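# Stack the on-edge magnet blocks flat in one pile

## Task

Take every magnet block from the row that is standing on its edge, lay each one flat, and pile them on one another as a single tidy stack of their own on the bench; then release them and move the grippers away.

## Robot and tools

Robot: two six-joint arms, left_arm and right_arm, each with a parallel two-finger gripper. They are driven together by joint targets, not by Cartesian poses.

Frames: all reported positions share one scene frame. Its origin sits on the table top midway between the arms, +z is up, +x points out over the table, and left_arm is on the +y side. The names left and right do not refer to sides of a camera image. Base of left_arm: (-0.039, +0.324, 0) m, quat_wxyz (+0.997, 0, 0, -0.078). Base of right_arm: (-0.002, -0.306, 0) m, quat_wxyz (+0.996, 0, 0, +0.092). A gripper's fingers point along its own +z and separate along its y. end_effector_position is the point between the finger pads, about 1 cm short of the tips. The printed hand position may be off from the true one, more so when the arm reaches far.

Tool execute_actions takes an argument actions, a list holding at most one item, plus an optional pictures (boolean; camera images come by default). Three uses:
- Empty list [] sends nothing and returns the current state.
- Motion: {"rows": [[...]], "steps": n}, with n from 1 to 15 (15 if omitted). Each control step is 1/30 s. Each row is played for one step, and the last row repeats if there are fewer rows than steps.
- Wait: {"steps": n}, with n up to 300 and no rows. It returns once n steps have passed since the previous result, and reply time counts toward them.
A refused call sends nothing to the robot.

Row layout: one flat list of 14 numbers covering both arms, even if only one arm moves. The order is left_arm waist, shoulder, elbow, wrist pitch, wrist yaw, wrist roll, opening, then the same seven for right_arm. Joint values are absolute target angles in radians, on the same scale as the Joint positions line. They are not offsets.

Stated ranges per arm:
- waist -2.618 to 3.054
- shoulder 0.000 to 3.142
- elbow 0.000 to 3.142
- wrist pitch -1.571 to 1.571
- wrist yaw -1.571 to 1.571
- wrist roll -2.094 to 2.094
A real end stop can sit up to 0.036 rad away from its stated value. A target more than 0.036 rad beyond a stated end, and further out than the current angle, gets the call refused. A target beyond the real end is clipped to that end, and the result may report "joint sent to its limit", possibly for an earlier action. No such line does not prove the joint has more room.

Opening: an absolute value from -1 (closed) to +1 (fully open, a 0.094 m pad gap).

Speed limits: each joint target is held within a lead of its measured angle. The leads are waist 0.202, shoulder 0.258, elbow 0.238, wrist pitch 0.573, wrist yaw 0.522 and wrist roll 0.522 rad. Targets that would move the gripper more than 70 mm from where it is are scaled back, so distant goals need several calls.

Between calls, arms keep moving toward the last row sent. They stop pursuing it once everything has nearly stopped, or once any step is HELD. Fingers already in motion continue regardless.

Result lines:
- The state line `left_arm: …` | `right_arm: …` gives each gripper's position in metres and its quat_wxyz.
- Joint positions and Joint velocities list each arm's joints (rad, rad/s), followed by the pad gap in m and m/s.
- grip_measured is the measured opening on the command scale. It can be off by about 1 mm per gripper, by a fixed amount.
- "joint command not followed" means a clearance check altered or blocked targets on some steps. The rest of the row still ran.
- HELD flags steps on which your row, or part of it, was not sent.
- MOTOR HOT appears from 75 °C. OVER-TEMPERATURE FAULT marks a stop: at 90 °C the arm halts for 10 s, and at 100 °C it goes limp and drops.

Gripping: between the ±1 extremes, fingers go to where grip_measured equals your command. To hold something, command below grip_measured: about 0.03 lower holds firmly, less holds gently. Pad force peaks around 50–62 N and is lower on parts thinner than about 2 mm. A held part may get tugged at random, and loose parts may be pushed.

zoom_image: camera (cam_high, cam_low, cam_left_wrist, cam_right_wrist) and region [x0, y0, x1, y1] in that image's pixels, origin at top-left, at most 504x504. It returns a closer view of the latest image and moves nothing.

Cameras: cam_high and cam_low are 504x504, and the wrist cameras are 616x616 fisheye. Calibration (K, distortion, T_world_to_cam) is given up front and may be off by a few degrees and millimetres.

read_manual(section="licences") returns only licence text.

finished_scene(scene) ends scene 1 or 2 for good and grades it, then gives the next task. Call it only after the stack is complete and stable, the grippers have let go, and the arms have moved clear. Replying without any tool call ends all scenes.

Avoid:
- knocking or placing anything off the table, which fails the task
- drops, slips, slams and hard pushes
- arms colliding or pressing on each other
- holding loads for long while thinking, which heats motors


Each tool is called after "Call:" as name(argument=value, ...), one argument or row to a line, values as JSON.

## Session

Call:
execute_actions(
  actions=[],
)

Scene clock: 0.00 s of 6200.00 s.
left_arm: end_effector_position=(+0.1789, +0.1804, +0.1618) grip_measured=+1.000 end_effector_quat_wxyz=(+0.100, +0.504, +0.847, -0.138) | right_arm: end_effector_position=(+0.4886, -0.5775, +0.2745) grip_measured=+1.000 end_effector_quat_wxyz=(+0.265, -0.393, +0.641, -0.603)
Joint positions: left_arm=[-0.226  1.366  1.213 -1.257  0.303  0.667  0.094] | right_arm=[-0.645  1.775  1.254  0.388  0.143 -1.687  0.094]
Joint velocities: left_arm=[ 0.007 -0.017 -0.012 -0.037  0.051 -0.007  0.   ] | right_arm=[ 0.002 -0.022  0.002  0.051 -0.066 -0.022  0.   ]

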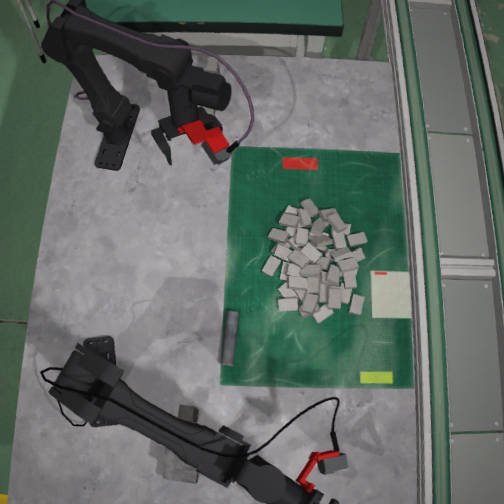

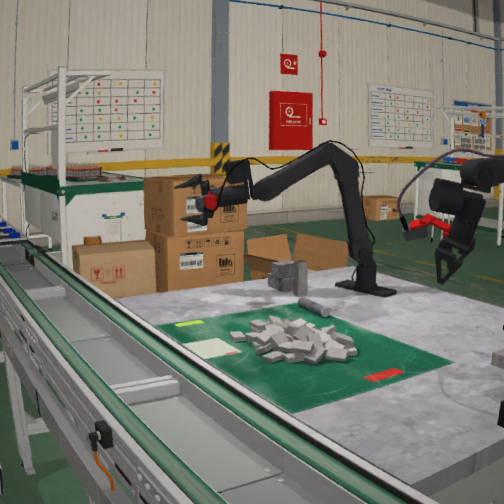

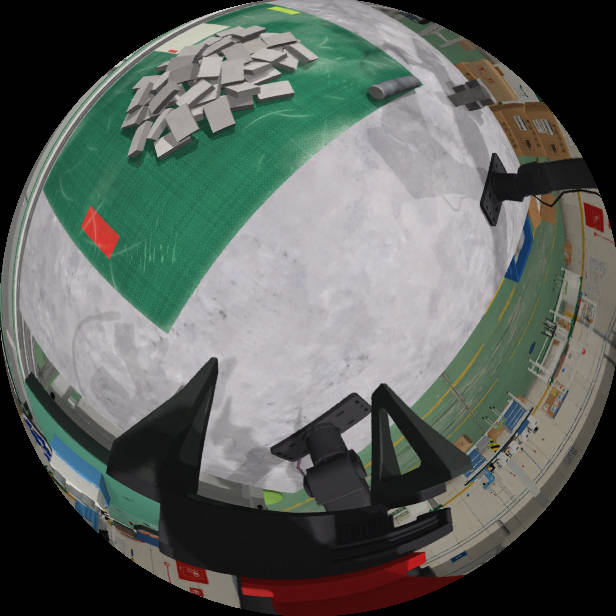

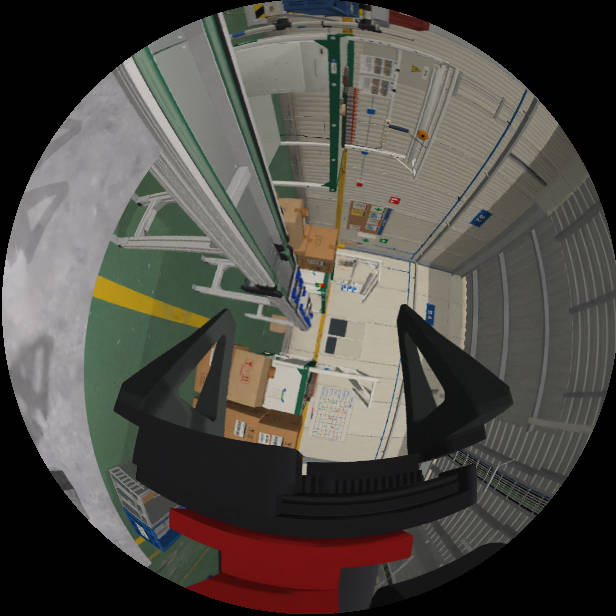

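Call:
zoom_image(
  camera="cam_low",
  region=[220, 240, 504, 440],
)

Call:
zoom_image(
  camera="cam_high",
  region=[120, 180, 420, 504],
)

Call:
zoom_image(
  camera="cam_high",
  region=[70, 40, 270, 200],
)

Region (220, 240, 504, 440) of cam_low's 504x504 image, scaled by 1.775, with more detail than that image has; it fills the top 355 rows of this view, and the rest is white.

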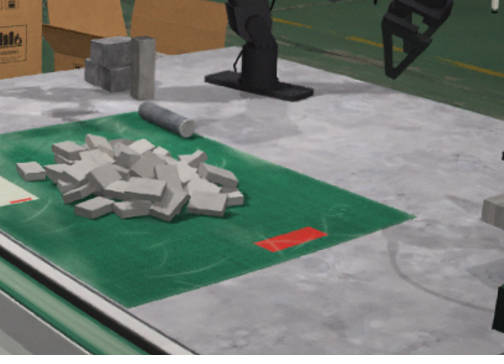

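Region (120, 180, 420, 504) of cam_high's 504x504 image, scaled by 1.556, with more detail than that image has; it fills the left 467 columns of this view, and the rest is white.

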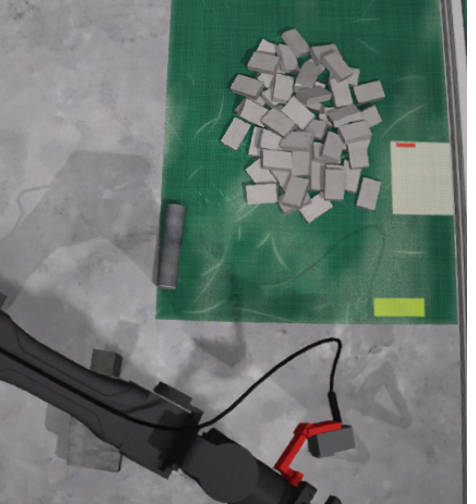

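Region (70, 40, 270, 200) of cam_high's 504x504 image, scaled by 2.520, with more detail than that image has; it fills the top 403 rows of this view, and the rest is white.

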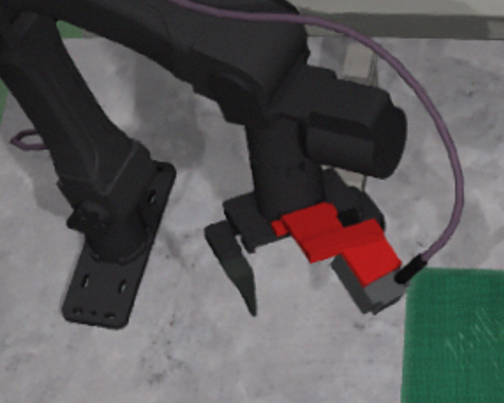

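Call:
execute_actions(
  actions=[
    {"rows":[[-1.0,1.2,1.1,-1.257,0,0,1,-0.645,1.775,1.254,0.388,0.143,-1.687,1]]},
  ],
  pictures=false,
)

Call:
execute_actions(
  actions=[
    {"steps":30},
  ],
)

Call:
zoom_image(
  camera="cam_high",
  region=[150, 20, 290, 160],
)

Scene clock: 16.97 s of 6200.00 s.
left_arm: end_effector_position=(+0.0504, +0.1117, +0.1573) grip_measured=+1.000 end_effector_quat_wxyz=(+0.080, +0.557, +0.824, -0.069) | right_arm: end_effector_position=(+0.4886, -0.5775, +0.2745) grip_measured=+1.000 end_effector_quat_wxyz=(+0.265, -0.393, +0.641, -0.603)
Joint positions: left_arm=[-0.996  1.219  1.113 -1.255  0.031  0.033  0.094] | right_arm=[-0.645  1.775  1.254  0.388  0.143 -1.687  0.094]
Joint velocities: left_arm=[ 0.002  0.002 -0.002 -0.022 -0.198 -0.256  0.   ] | right_arm=[-0.007  0.002 -0.007 -0.037 -0.022  0.022  0.   ]
Steps of this call (steps 1 to 90: nothing new was sent; then 13.47 s passed at rest; steps 91 to 105: all 15 steps of this action). Readings (joint positions):
91: left_arm=[-0.251 1.350 1.199 -1.244 0.258 0.596] | right_arm=[-0.645 1.775 1.254 0.388 0.143 -1.687]
92: left_arm=[-0.310 1.318 1.166 -1.228 0.194 0.493] | right_arm=[-0.645 1.775 1.254 0.388 0.143 -1.687]
94: left_arm=[-0.455 1.253 1.120 -1.244 0.124 0.319] | right_arm=[-0.645 1.775 1.254 0.388 0.143 -1.687]
98: left_arm=[-0.743 1.219 1.113 -1.255 0.055 0.131] | right_arm=[-0.645 1.775 1.254 0.388 0.143 -1.687]
105: the state above

Scene clock: 17.97 s of 6200.00 s.
left_arm: end_effector_position=(+0.0534, +0.1131, +0.1572) grip_measured=+1.000 end_effector_quat_wxyz=(+0.084, +0.544, +0.833, -0.062) | right_arm: end_effector_position=(+0.4886, -0.5775, +0.2745) grip_measured=+1.000 end_effector_quat_wxyz=(+0.265, -0.393, +0.641, -0.603)
Joint positions: left_arm=[-0.996  1.219  1.113 -1.255  0.013  0.004  0.094] | right_arm=[-0.645  1.775  1.254  0.388  0.143 -1.687  0.094]
Joint velocities: left_arm=[-0.012  0.007  0.012 -0.022  0.051 -0.007  0.   ] | right_arm=[-0.002 -0.002  0.012  0.007 -0.095  0.007  0.   ]
Steps of this call (steps 1 to 30: the robot went on to your last target). Readings (joint positions):
1: left_arm=[-0.996 1.219 1.113 -1.255 0.027 0.027] | right_arm=[-0.645 1.775 1.254 0.388 0.143 -1.687]
2: left_arm=[-0.996 1.219 1.113 -1.255 0.024 0.022] | right_arm=[-0.645 1.775 1.254 0.388 0.143 -1.687]
4: left_arm=[-0.996 1.219 1.113 -1.255 0.020 0.016] | right_arm=[-0.645 1.775 1.254 0.388 0.143 -1.687]
8: left_arm=[-0.996 1.219 1.113 -1.255 0.015 0.009] | right_arm=[-0.645 1.775 1.254 0.388 0.143 -1.687]
30: the state above
All arms were judged still, so your last target was given up. Only a new action makes them travel on or press farther. Fingers that are still opening or closing keep moving.
camera_calibration (this result's frames):
cam_left_wrist: T_world_to_cam=[[-0.768204, -0.63331, 0.0937023, 0.0899591], [-0.543542, 0.722526, 0.427223, -0.0766182], [-0.338267, 0.277263, -0.899278, 0.241123], [0, 0, 0, 1]] pos_world=[0.109026, 0.0454762, 0.24114]

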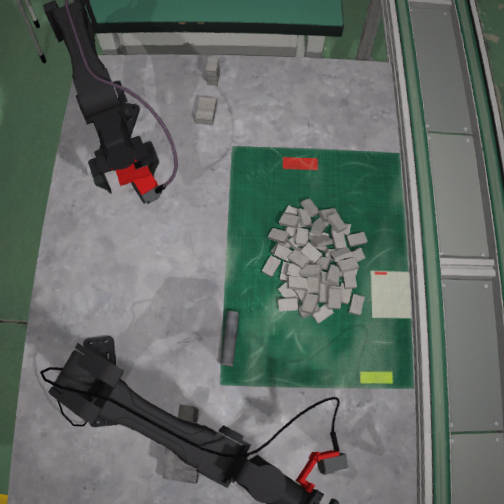

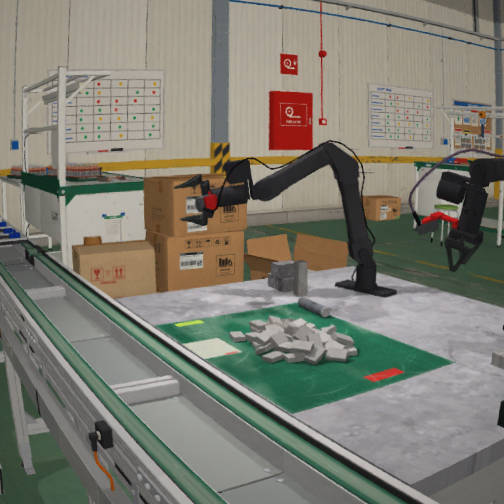

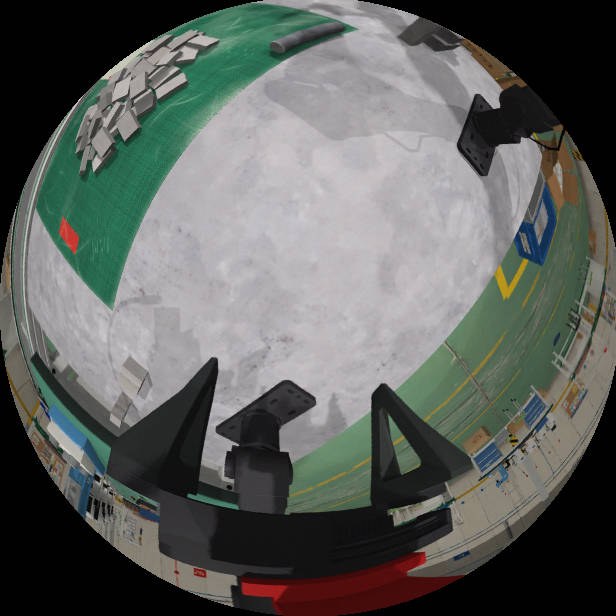

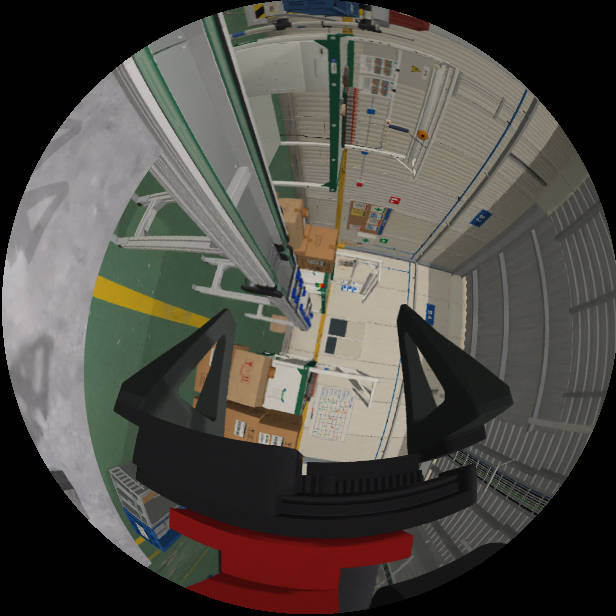

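Region (150, 20, 290, 160) of cam_high's 504x504 image, scaled by 3.600, with more detail than that image has.

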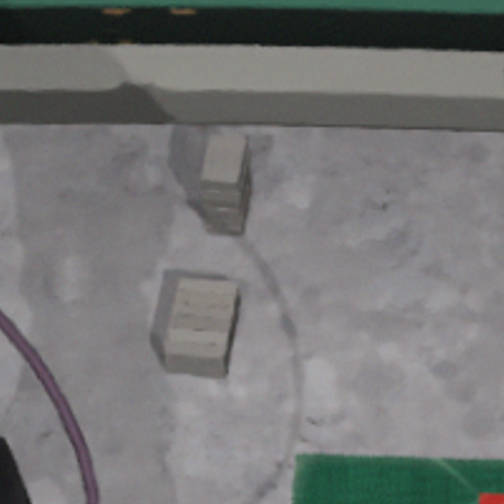

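Call:
execute_actions(
  actions=[
    {"rows":[[0.418,1.40,1.107,-1.245,0,0.4,1,-0.645,1.775,1.254,0.388,0.143,-1.687,1]]},
  ],
  pictures=false,
)

Call:
execute_actions(
  actions=[
    {"rows":[[0.418,1.433,1.107,-1.245,0,0.4,0.8,-0.645,1.775,1.254,0.388,0.143,-1.687,1]]},
  ],
)

Scene clock: 45.67 s of 6200.00 s.
left_arm: end_effector_position=(+0.1955, +0.2893, +0.1126) grip_measured=+1.000 end_effector_quat_wxyz=(+0.009, +0.262, +0.965, -0.001) | right_arm: end_effector_position=(+0.4886, -0.5775, +0.2745) grip_measured=+1.000 end_effector_quat_wxyz=(+0.265, -0.393, +0.641, -0.603)
Joint positions: left_arm=[ 0.007  1.424  1.109 -1.238  0.004  0.381  0.094] | right_arm=[-0.645  1.775  1.254  0.388  0.143 -1.687  0.094]
Joint velocities: left_arm=[ 2.015  0.002 -0.002 -0.022  0.022  0.051  0.   ] | right_arm=[-0.007  0.007 -0.002  0.007 -0.037  0.051  0.   ]
Steps of this call (steps 1 to 90: nothing new was sent; then 24.20 s passed at rest; steps 91 to 105: all 15 steps of this action). Readings (joint positions):
91: left_arm=[-0.970 1.234 1.114 -1.259 0.023 0.059] | right_arm=[-0.645 1.775 1.254 0.388 0.143 -1.687]
92: left_arm=[-0.911 1.265 1.117 -1.258 0.029 0.129] | right_arm=[-0.645 1.775 1.254 0.388 0.143 -1.687]
94: left_arm=[-0.772 1.355 1.117 -1.250 0.023 0.226] | right_arm=[-0.645 1.775 1.254 0.388 0.143 -1.687]
98: left_arm=[-0.492 1.424 1.109 -1.239 0.013 0.326] | right_arm=[-0.645 1.775 1.254 0.388 0.143 -1.687]
105: the state above

Scene clock: 46.17 s of 6200.00 s.
left_arm: end_effector_position=(+0.1888, +0.3898, +0.1126) grip_measured=+0.803 end_effector_quat_wxyz=(+0.007, +0.063, +0.998, +0.009) | right_arm: end_effector_position=(+0.4886, -0.5775, +0.2745) grip_measured=+1.000 end_effector_quat_wxyz=(+0.265, -0.393, +0.641, -0.603)
Joint positions: left_arm=[ 0.423  1.424  1.109 -1.238 -0.012  0.394  0.085] | right_arm=[-0.645  1.775  1.254  0.388  0.143 -1.687  0.094]
Joint velocities: left_arm=[-0.007 -0.002  0.007  0.007  0.051 -0.007  0.002] | right_arm=[-0.007 -0.007 -0.007  0.037 -0.095  0.022  0.   ]
Steps of this call (steps 1 to 15: all 15 steps of this action). Readings (joint positions):
1: left_arm=[0.078 1.424 1.109 -1.238 0.003 0.383] | right_arm=[-0.645 1.775 1.254 0.388 0.143 -1.687]
2: left_arm=[0.150 1.424 1.109 -1.238 0.002 0.386] | right_arm=[-0.645 1.775 1.254 0.388 0.143 -1.687]
4: left_arm=[0.292 1.424 1.109 -1.238 0.001 0.389] | right_arm=[-0.645 1.775 1.254 0.388 0.143 -1.687]
8: left_arm=[0.423 1.424 1.109 -1.238 -0.015 0.389] | right_arm=[-0.645 1.775 1.254 0.388 0.143 -1.687]
15: the state above
camera_calibration (this result's frames):
cam_left_wrist: T_world_to_cam=[[0.159699, -0.987114, 0.0101444, 0.3455], [-0.801361, -0.123632, 0.585265, 0.176826], [-0.576469, -0.101596, -0.810779, 0.352755], [0, 0, 0, 1]] pos_world=[0.289878, 0.398748, 0.179011]

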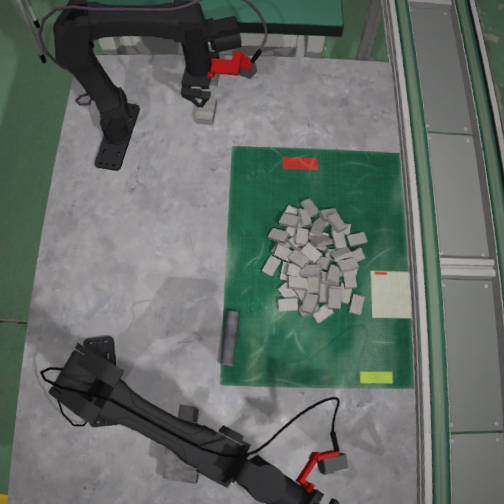

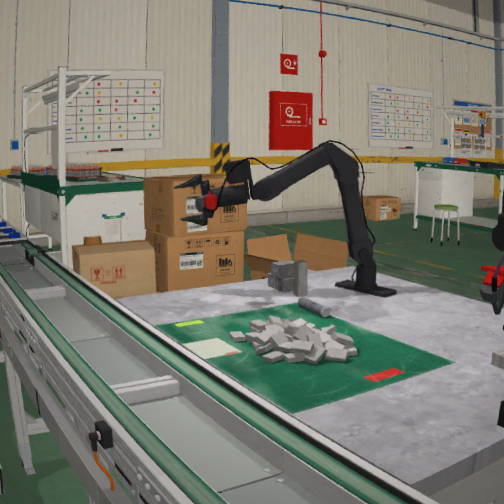

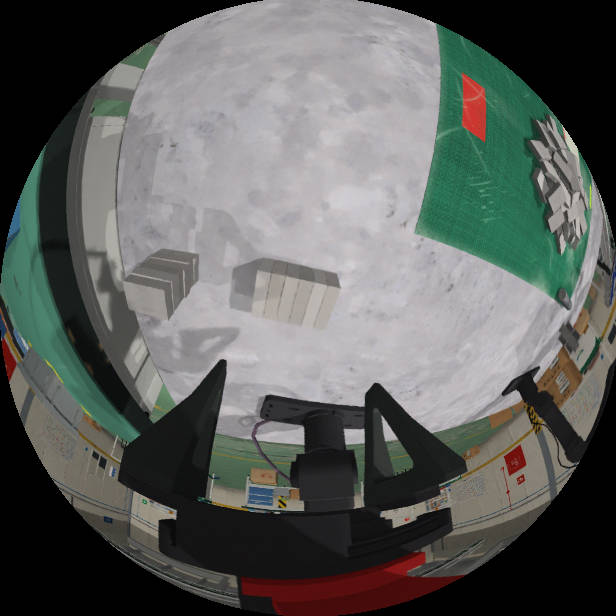

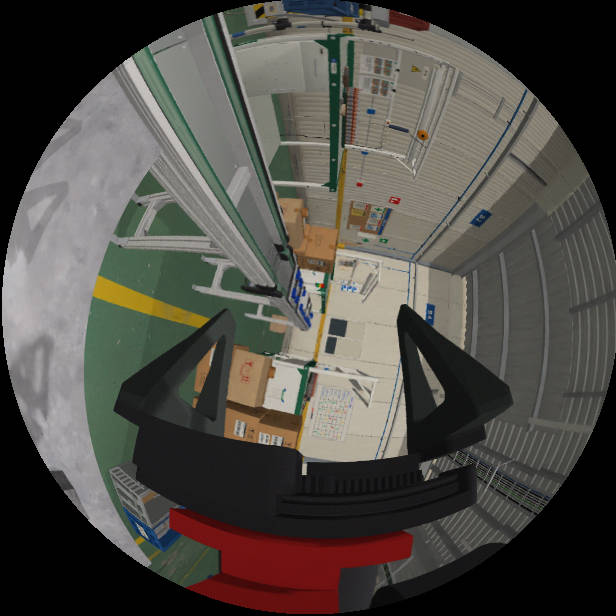

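Call:
execute_actions(
  actions=[
    {"rows":[[0.423,1.44,1.08,-1.21,0,0.38,0.7,-0.645,1.775,1.254,0.388,0.143,-1.687,1],[0.423,1.45,1.05,-1.17,0,0.38,0.7,-0.645,1.775,1.254,0.388,0.143,-1.687,1],[0.423,1.46,1.02,-1.13,0,0.38,0.7,-0.645,1.775,1.254,0.388,0.143,-1.687,1],[0.423,1.47,0.99,-1.09,0,0.38,0.7,-0.645,1.775,1.254,0.388,0.143,-1.687,1],[0.423,1.48,0.96,-1.05,0,0.38,0.7,-0.645,1.775,1.254,0.388,0.143,-1.687,1],[0.423,1.49,0.93,-1.01,0,0.38,0.7,-0.645,1.775,1.254,0.388,0.143,-1.687,1],[0.423,1.497,0.905,-0.979,0,0.38,0.7,-0.645,1.775,1.254,0.388,0.143,-1.687,1]]},
  ],
)

Scene clock: 58.27 s of 6200.00 s.
left_arm: end_effector_position=(+0.1768, +0.3864, +0.0455) grip_measured=+0.703 end_effector_quat_wxyz=(-0.027, +0.059, +0.998, -0.003) | right_arm: end_effector_position=(+0.4886, -0.5775, +0.2745) grip_measured=+1.000 end_effector_quat_wxyz=(+0.265, -0.393, +0.641, -0.603)
Joint positions: left_arm=[ 0.423  1.502  0.904 -1.025 -0.012  0.385  0.08 ] | right_arm=[-0.645  1.775  1.254  0.388  0.143 -1.687  0.094]
Joint velocities: left_arm=[-0.002 -0.002 -0.002  0.125  0.051  0.037 -0.   ] | right_arm=[-0.017  0.007 -0.012 -0.007 -0.007  0.022  0.   ]
Steps of this call (steps 1 to 15: the robot went on to your last target; steps 16 to 90: nothing new was sent; then 8.60 s passed at rest; steps 91 to 105: all 15 steps of this action). Readings (joint positions):
91: left_arm=[0.423 1.424 1.108 -1.237 -0.012 0.394] | right_arm=[-0.645 1.775 1.254 0.388 0.143 -1.687]
92: left_arm=[0.423 1.424 1.101 -1.229 -0.012 0.392] | right_arm=[-0.645 1.775 1.254 0.388 0.143 -1.687]
94: left_arm=[0.423 1.427 1.065 -1.193 -0.012 0.389] | right_arm=[-0.645 1.775 1.254 0.388 0.143 -1.687]
98: left_arm=[0.423 1.473 0.948 -1.090 -0.012 0.387] | right_arm=[-0.645 1.775 1.254 0.388 0.143 -1.687]
105: the state above
camera_calibration (this result's frames):
cam_left_wrist: T_world_to_cam=[[0.169309, -0.985407, 0.0175654, 0.342087], [-0.75842, -0.118886, 0.640832, 0.194056], [-0.629392, -0.12182, -0.76748, 0.306295], [0, 0, 0, 1]] pos_world=[0.282037, 0.397478, 0.104709]

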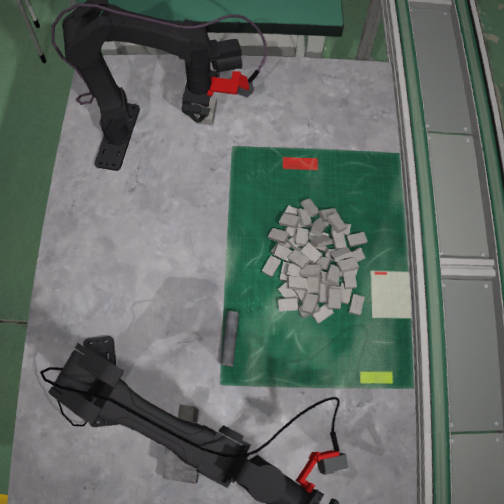

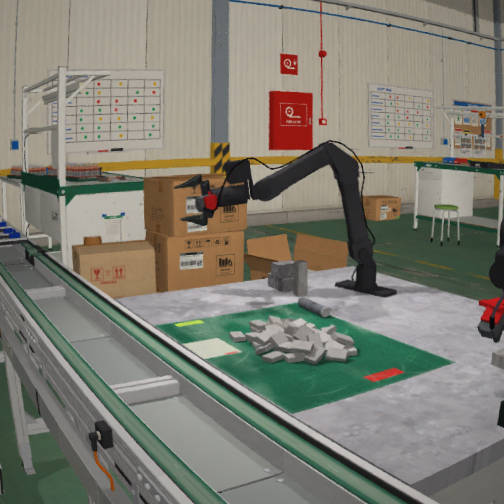

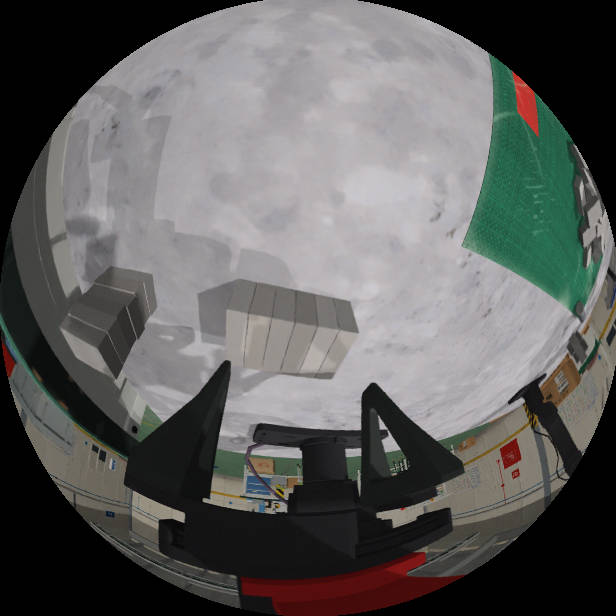

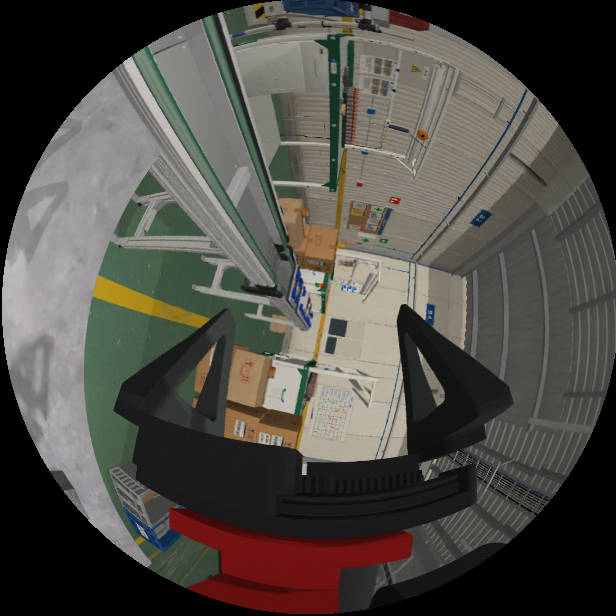

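Call:
execute_actions(
  actions=[
    {"rows":[[0.44,1.497,0.905,-0.93,0,0.39,0.75,-0.645,1.775,1.254,0.388,0.143,-1.687,1]]},
  ],
)

Scene clock: 69.63 s of 6200.00 s.
left_arm: end_effector_position=(+0.1935, +0.3925, +0.0452) grip_measured=+0.747 end_effector_quat_wxyz=(+0.007, +0.056, +0.998, +0.008) | right_arm: end_effector_position=(+0.4886, -0.5775, +0.2745) grip_measured=+1.000 end_effector_quat_wxyz=(+0.265, -0.393, +0.641, -0.603)
Joint positions: left_arm=[ 0.429  1.502  0.904 -0.954 -0.011  0.385  0.082] | right_arm=[-0.645  1.775  1.254  0.388  0.143 -1.687  0.094]
Joint velocities: left_arm=[ 0.012 -0.007  0.002  0.066 -0.007  0.022 -0.001] | right_arm=[-0.022 -0.002 -0.002 -0.037 -0.051 -0.007  0.   ]
Steps of this call (steps 1 to 30: the robot went on to your last target; steps 31 to 90: nothing new was sent; then 7.87 s passed at rest; steps 91 to 105: all 15 steps of this action). Readings (joint positions):
91: left_arm=[0.423 1.502 0.904 -0.998 -0.011 0.385] | right_arm=[-0.645 1.775 1.254 0.388 0.143 -1.687]
92: left_arm=[0.425 1.502 0.904 -0.991 -0.011 0.385] | right_arm=[-0.645 1.775 1.254 0.388 0.143 -1.687]
94: left_arm=[0.428 1.502 0.904 -0.975 -0.011 0.385] | right_arm=[-0.645 1.775 1.254 0.388 0.143 -1.687]
98: left_arm=[0.429 1.502 0.904 -0.961 -0.011 0.385] | right_arm=[-0.645 1.775 1.254 0.388 0.143 -1.687]
105: the state above
camera_calibration (this result's frames):
cam_left_wrist: T_world_to_cam=[[0.17471, -0.984554, 0.0113938, 0.344132], [-0.799866, -0.13517, 0.58476, 0.224591], [-0.574187, -0.111277, -0.811126, 0.304452], [0, 0, 0, 1]] pos_world=[0.294331, 0.403053, 0.111697]

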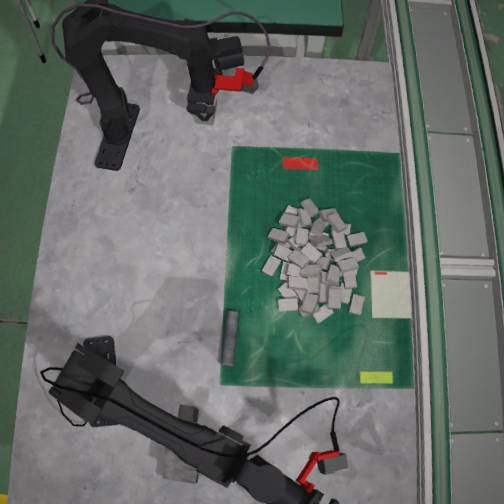

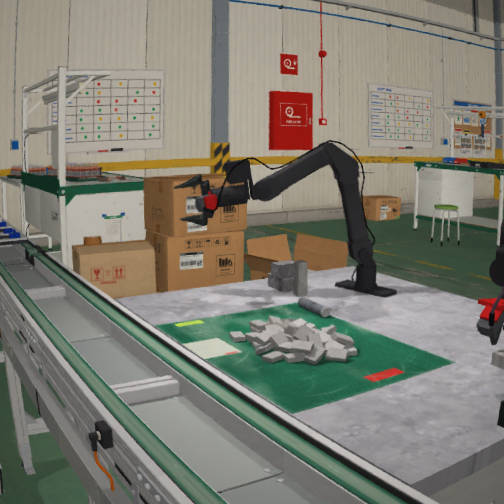

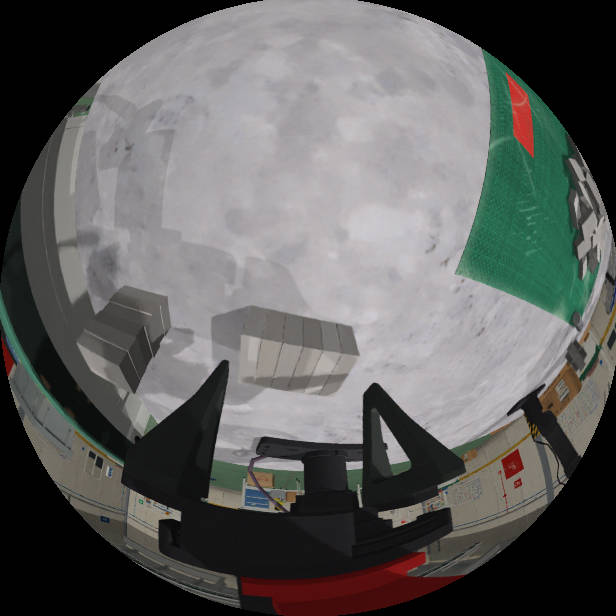

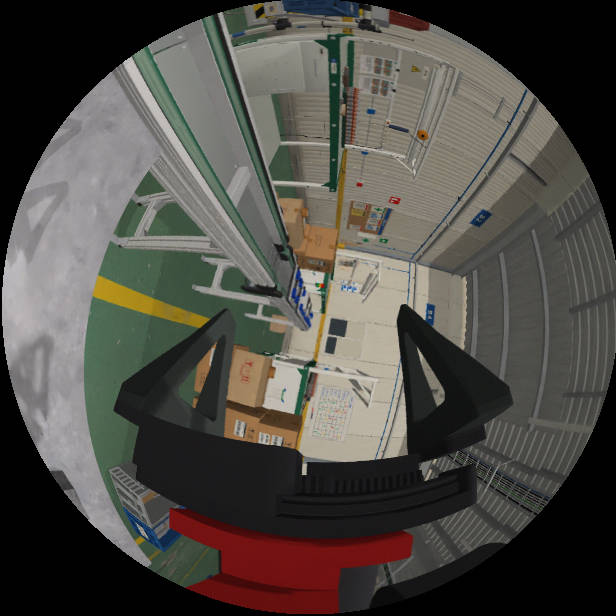

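Call:
execute_actions(
  actions=[
    {"rows":[[0.43,1.505,0.905,-0.9,0,0.39,0.72,-0.645,1.775,1.254,0.388,0.143,-1.687,1],[0.43,1.51,0.89,-0.87,0,0.39,0.72,-0.645,1.775,1.254,0.388,0.143,-1.687,1],[0.43,1.52,0.875,-0.85,0,0.39,0.72,-0.645,1.775,1.254,0.388,0.143,-1.687,1],[0.43,1.525,0.86,-0.83,0,0.39,0.72,-0.645,1.775,1.254,0.388,0.143,-1.687,1],[0.43,1.535,0.845,-0.83,0,0.39,0.72,-0.645,1.775,1.254,0.388,0.143,-1.687,1],[0.43,1.545,0.83,-0.83,0,0.39,0.72,-0.645,1.775,1.254,0.388,0.143,-1.687,1]]},
  ],
)

Scene clock: 76.43 s of 6200.00 s.
left_arm: end_effector_position=(+0.1906, +0.3917, +0.0219) grip_measured=+0.723 end_effector_quat_wxyz=(+0.003, +0.056, +0.998, +0.007) | right_arm: end_effector_position=(+0.4886, -0.5775, +0.2745) grip_measured=+1.000 end_effector_quat_wxyz=(+0.265, -0.393, +0.641, -0.603)
Joint positions: left_arm=[ 0.429  1.539  0.838 -0.861 -0.011  0.385  0.081] | right_arm=[-0.645  1.775  1.254  0.388  0.143 -1.687  0.094]
Joint velocities: left_arm=[ 0.002 -0.017  0.002  0.007 -0.11   0.051  0.   ] | right_arm=[-0.002 -0.027  0.002  0.037 -0.022 -0.022  0.   ]
Steps of this call (steps 1 to 15: the robot went on to your last target; steps 16 to 90: nothing new was sent; then 3.30 s passed at rest; steps 91 to 105: all 15 steps of this action). Readings (joint positions):
91: left_arm=[0.429 1.502 0.904 -0.951 -0.011 0.385] | right_arm=[-0.645 1.775 1.254 0.388 0.143 -1.687]
92: left_arm=[0.429 1.502 0.904 -0.944 -0.011 0.385] | right_arm=[-0.645 1.775 1.254 0.388 0.143 -1.687]
94: left_arm=[0.429 1.502 0.898 -0.915 -0.011 0.385] | right_arm=[-0.645 1.775 1.254 0.388 0.143 -1.687]
98: left_arm=[0.429 1.523 0.858 -0.869 -0.011 0.385] | right_arm=[-0.645 1.775 1.254 0.388 0.143 -1.687]
105: the state above
camera_calibration (this result's frames):
cam_left_wrist: T_world_to_cam=[[0.174819, -0.984523, 0.0123244, 0.344057], [-0.794461, -0.133654, 0.592426, 0.234077], [-0.58161, -0.113359, -0.805531, 0.28589], [0, 0, 0, 1]] pos_world=[0.292093, 0.402425, 0.0873796]

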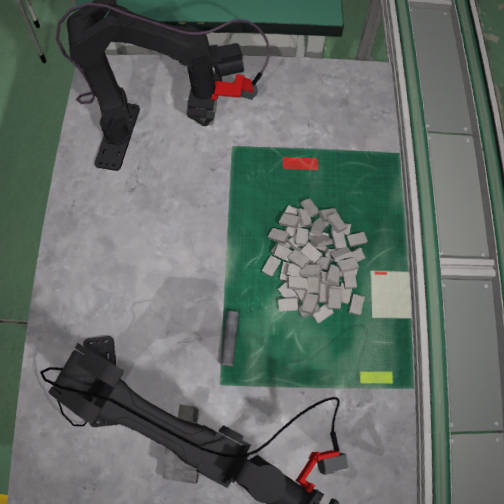

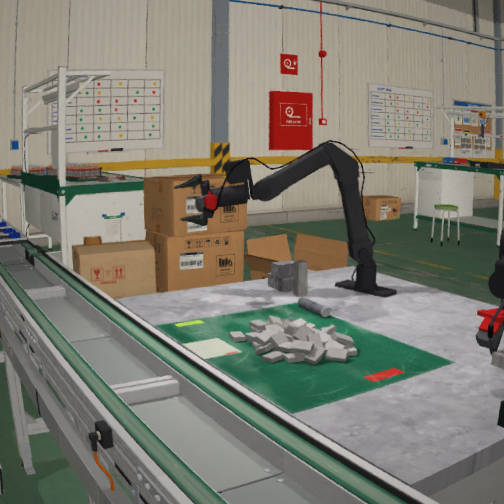

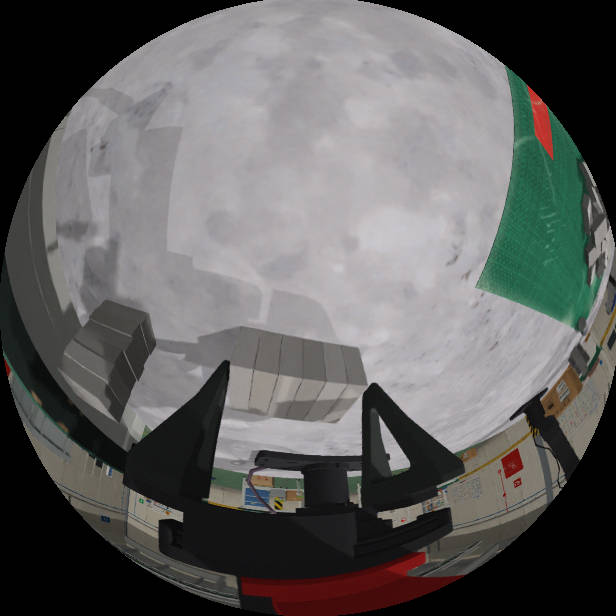

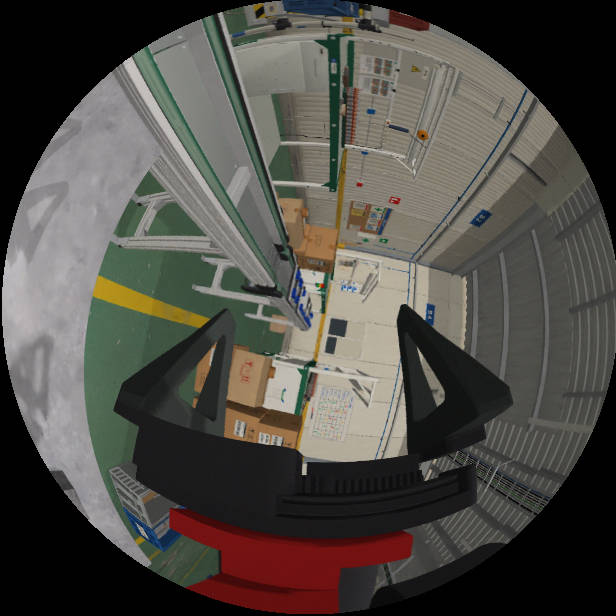

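A bit lower, then close.

Call:
execute_actions(
  actions=[
    {"rows":[[0.43,1.555,0.815,-0.81,0,0.39,0.7,-0.645,1.775,1.254,0.388,0.143,-1.687,1],[0.43,1.555,0.815,-0.81,0,0.39,0.65,-0.645,1.775,1.254,0.388,0.143,-1.687,1],[0.43,1.555,0.815,-0.81,0,0.39,0.6,-0.645,1.775,1.254,0.388,0.143,-1.687,1],[0.43,1.555,0.815,-0.81,0,0.39,0.55,-0.645,1.775,1.254,0.388,0.143,-1.687,1],[0.43,1.555,0.815,-0.81,0,0.39,0.5,-0.645,1.775,1.254,0.388,0.143,-1.687,1],[0.43,1.555,0.815,-0.81,0,0.39,0.47,-0.645,1.775,1.254,0.388,0.143,-1.687,1],[0.43,1.555,0.815,-0.81,0,0.39,0.44,-0.645,1.775,1.254,0.388,0.143,-1.687,1],[0.43,1.555,0.815,-0.81,0,0.39,0.41,-0.645,1.775,1.254,0.388,0.143,-1.687,1],[0.43,1.555,0.815,-0.81,0,0.39,0.38,-0.645,1.775,1.254,0.388,0.143,-1.687,1],[0.43,1.555,0.815,-0.81,0,0.39,0.35,-0.645,1.775,1.254,0.388,0.143,-1.687,1],[0.43,1.555,0.815,-0.81,0,0.39,0.3,-0.645,1.775,1.254,0.388,0.143,-1.687,1]]},
  ],
)

Scene clock: 86.03 s of 6200.00 s.
left_arm: end_effector_position=(+0.1969, +0.3939, +0.0218) grip_measured=+0.370 end_effector_quat_wxyz=(+0.015, +0.056, +0.998, +0.012) | right_arm: end_effector_position=(+0.4886, -0.5775, +0.2745) grip_measured=+1.000 end_effector_quat_wxyz=(+0.265, -0.393, +0.641, -0.603)
Joint positions: left_arm=[ 0.429  1.539  0.837 -0.832 -0.013  0.386  0.064] | right_arm=[-0.645  1.775  1.254  0.388  0.143 -1.687  0.094]
Joint velocities: left_arm=[-0.012 -0.007  0.007 -0.007  0.051 -0.066 -0.   ] | right_arm=[-0.002  0.012  0.007  0.007  0.007 -0.037  0.   ]
Steps of this call (steps 1 to 15: the robot went on to your last target; steps 16 to 90: nothing new was sent; then 6.10 s passed at rest; steps 91 to 105: all 15 steps of this action). Readings (joint positions):
91: left_arm=[0.429 1.539 0.838 -0.851 -0.011 0.385] | right_arm=[-0.645 1.775 1.254 0.388 0.143 -1.687]
92: left_arm=[0.429 1.539 0.838 -0.848 -0.011 0.385] | right_arm=[-0.645 1.775 1.254 0.388 0.143 -1.687]
94: left_arm=[0.429 1.539 0.838 -0.842 -0.011 0.385] | right_arm=[-0.645 1.775 1.254 0.388 0.143 -1.687]
98: left_arm=[0.429 1.539 0.838 -0.835 -0.012 0.385] | right_arm=[-0.645 1.775 1.254 0.388 0.143 -1.687]
105: the state above
camera_calibration (this result's frames):
cam_left_wrist: T_world_to_cam=[[0.174244, -0.984675, 0.00738935, 0.345388], [-0.80931, -0.138929, 0.570716, 0.244868], [-0.560943, -0.105424, -0.821115, 0.282828], [0, 0, 0, 1]] pos_world=[0.296643, 0.403931, 0.0899327]

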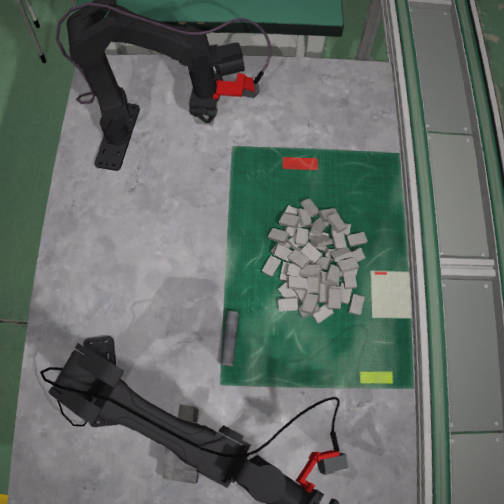

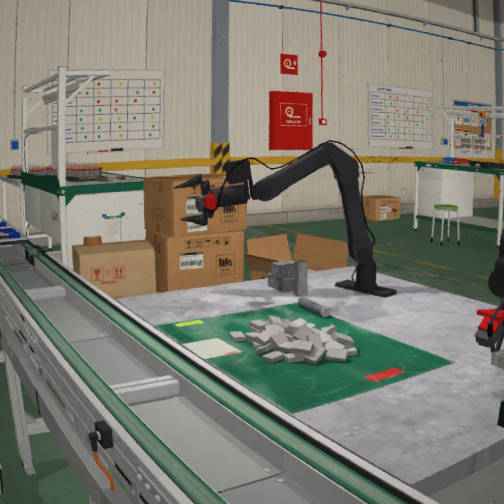

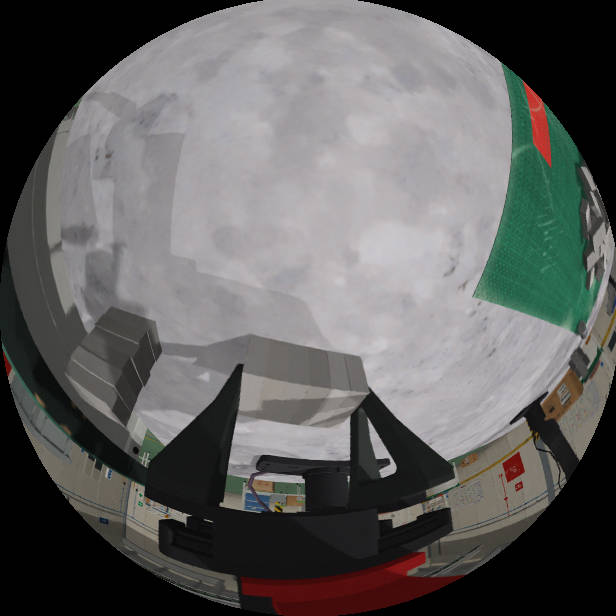

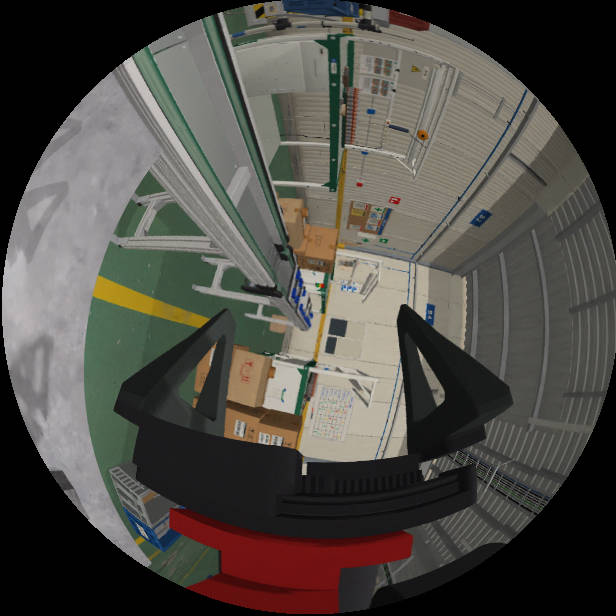

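Call:
execute_actions(
  actions=[
    {"rows":[[0.43,1.53,0.86,-0.87,0,0.39,0.32,-0.645,1.7,1.22,0.3,0.1,-1.5,1],[0.43,1.51,0.89,-0.92,0,0.39,0.32,-0.645,1.6,1.18,0.25,0.05,-1.3,1],[0.43,1.49,0.92,-0.96,0,0.39,0.32,-0.645,1.5,1.12,0.2,0,-1.1,1],[0.43,1.48,0.95,-1.0,0,0.39,0.32,-0.645,1.4,1.06,0.1,0,-0.9,1],[0.43,1.46,0.98,-1.04,0,0.39,0.32,-0.645,1.3,1.0,0,0,-0.7,1],[0.43,1.44,1.01,-1.08,0,0.39,0.32,-0.645,1.2,0.94,-0.05,0,-0.5,1],[0.43,1.42,1.04,-1.1,0,0.39,0.32,-0.645,1.1,0.88,-0.1,0,-0.3,1],[0.43,1.40,1.06,-1.1,0,0.39,0.32,-0.645,1.0,0.8,-0.2,0,-0.1,1],[0.43,1.38,1.08,-1.1,0,0.39,0.32,-0.645,0.9,0.72,-0.3,0,0,1],[0.43,1.36,1.1,-1.1,0,0.39,0.32,-0.645,0.62,0.526,-0.43,0,0,1]]},
  ],
  pictures=false,
)

Call:
execute_actions(
  actions=[
    {"rows":[[0.4,1.35,1.09,-1.04,0,0.3,0.32,-0.58,0.62,0.526,-0.43,0,0,1],[0.35,1.35,1.08,-0.98,0,0.2,0.32,-0.51,0.62,0.526,-0.43,0,0,1],[0.3,1.35,1.07,-0.92,0,0.1,0.32,-0.44,0.62,0.526,-0.43,0,0,1],[0.25,1.35,1.06,-0.86,0,0,0.32,-0.37,0.62,0.526,-0.43,0,0,1],[0.2,1.35,1.05,-0.8,0,-0.1,0.32,-0.3,0.62,0.526,-0.43,0,0,1],[0.15,1.35,1.04,-0.74,0,-0.2,0.32,-0.2,0.62,0.526,-0.43,0,0,1],[0.1,1.35,1.03,-0.68,0.05,-0.3,0.32,1.125,0.62,0.526,-0.43,0,0,1],[0.05,1.35,1.02,-0.62,0.1,-0.4,0.32,1.125,0.62,0.526,-0.43,0,0,1],[0,1.35,1.0,-0.56,0.15,-0.5,0.32,1.125,0.62,0.526,-0.43,0,0,1],[0,1.35,0.98,-0.5,0.2,-0.6,0.32,1.125,0.62,0.526,-0.43,0,0,1],[0,1.35,0.96,-0.44,0.25,-0.7,0.32,1.125,0.62,0.526,-0.43,0,0,1],[0,1.35,0.94,-0.38,0.3,-0.8,0.32,1.125,0.62,0.526,-0.43,0,0,1],[0,1.35,0.92,-0.32,0.35,-0.9,0.32,1.125,0.62,0.526,-0.43,0,0,1],[0,1.35,0.9,-0.26,0.4,-1.0,0.32,1.125,0.62,0.526,-0.43,0,0,1],[0,1.35,0.88,-0.2,0.45,-1.1,0.32,1.125,0.62,0.526,-0.43,0,0,1]]},
  ],
)

Scene clock: 123.23 s of 6200.00 s.
left_arm: end_effector_position=(+0.2223, +0.4003, +0.1189) grip_measured=+0.370 end_effector_quat_wxyz=(+0.097, +0.055, +0.993, +0.038) | right_arm: end_effector_position=(+0.3045, -0.4628, +0.2310) grip_measured=+1.000 end_effector_quat_wxyz=(+0.461, -0.084, +0.827, -0.309)
Joint positions: left_arm=[ 0.429  1.378  1.076 -1.061 -0.01   0.386  0.064] | right_arm=[-0.645  0.934  0.676 -0.136  0.026 -0.681  0.094]
Joint velocities: left_arm=[ 0.002 -0.056  0.037  0.007 -0.037 -0.037 -0.   ] | right_arm=[-0.007 -1.575 -1.37  -1.092 -0.051  1.985  0.   ]
Steps of this call (steps 1 to 15: the robot went on to your last target; steps 16 to 90: nothing new was sent; then 33.70 s passed at rest; steps 91 to 105: all 15 steps of this action). Readings (joint positions):
91: left_arm=[0.429 1.539 0.837 -0.834 -0.013 0.386] | right_arm=[-0.645 1.770 1.252 0.381 0.139 -1.663]
92: left_arm=[0.429 1.539 0.840 -0.838 -0.013 0.386] | right_arm=[-0.645 1.749 1.236 0.362 0.127 -1.606]
94: left_arm=[0.429 1.539 0.860 -0.880 -0.012 0.386] | right_arm=[-0.645 1.638 1.149 0.288 0.087 -1.425]
98: left_arm=[0.429 1.498 0.950 -1.011 -0.011 0.386] | right_arm=[-0.645 1.315 0.954 0.108 0.043 -1.074]
105: the state above

Scene clock: 123.73 s of 6200.00 s.
left_arm: end_effector_position=(+0.2991, +0.2229, +0.1190) grip_measured=+0.371 end_effector_quat_wxyz=(+0.213, -0.205, +0.926, -0.233) | right_arm: end_effector_position=(+0.2420, -0.1805, +0.1884) grip_measured=+1.000 end_effector_quat_wxyz=(+0.497, -0.215, +0.834, +0.109)
Joint positions: left_arm=[-0.006  1.378  0.907 -0.507  0.264 -0.678  0.064] | right_arm=[ 0.29   0.633  0.526 -0.397  0.004 -0.033  0.094]
Joint velocities: left_arm=[ 0.002 -0.002 -0.667  1.575  0.989 -2.864 -0.001] | right_arm=[ 2.083  0.007 -0.012 -0.095 -0.022  0.212  0.   ]
Steps of this call (steps 1 to 15: all 15 steps of this action). Readings (joint positions):
1: left_arm=[0.427 1.378 1.076 -1.061 -0.010 0.375] | right_arm=[-0.639 0.872 0.629 -0.179 0.026 -0.601]
2: left_arm=[0.417 1.378 1.074 -1.060 -0.014 0.347] | right_arm=[-0.614 0.799 0.586 -0.229 0.029 -0.508]
4: left_arm=[0.358 1.378 1.064 -1.035 -0.030 0.249] | right_arm=[-0.500 0.674 0.532 -0.318 0.026 -0.330]
8: left_arm=[0.155 1.378 1.025 -0.884 -0.011 -0.037] | right_arm=[-0.214 0.633 0.526 -0.370 0.013 -0.138]
15: the state above
camera_calibration (this result's frames):
cam_left_wrist: T_world_to_cam=[[0.491249, -0.629915, 0.601565, -0.0861438], [-0.870689, -0.336136, 0.359044, 0.335836], [-0.0239594, -0.700157, -0.713587, 0.361149], [0, 0, 0, 1]] pos_world=[0.343379, 0.311484, 0.188953]
cam_right_wrist: T_world_to_cam=[[0.460116, -0.885482, -0.0649178, -0.256071], [-0.855199, -0.422355, -0.300418, 0.202339], [0.238596, 0.193745, -0.951596, 0.269282], [0, 0, 0, 1]] pos_world=[0.226612, -0.193459, 0.30041]

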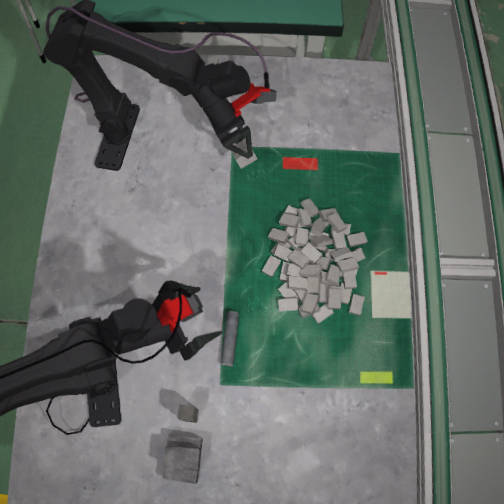

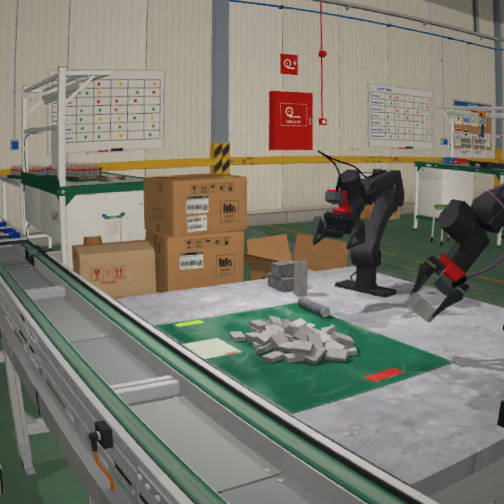

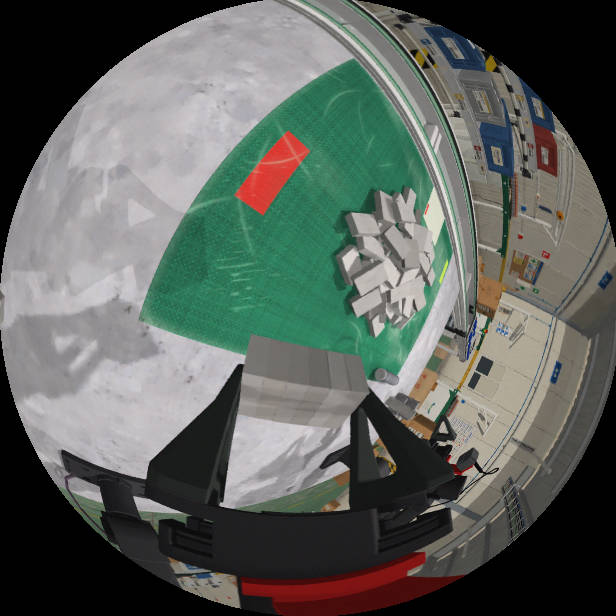

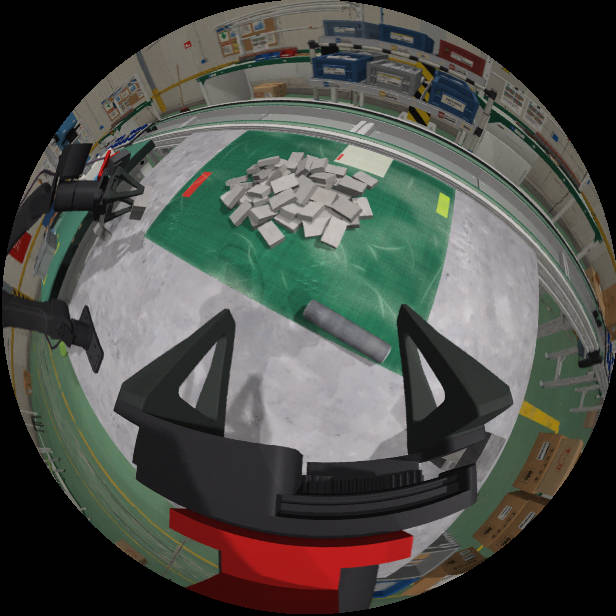

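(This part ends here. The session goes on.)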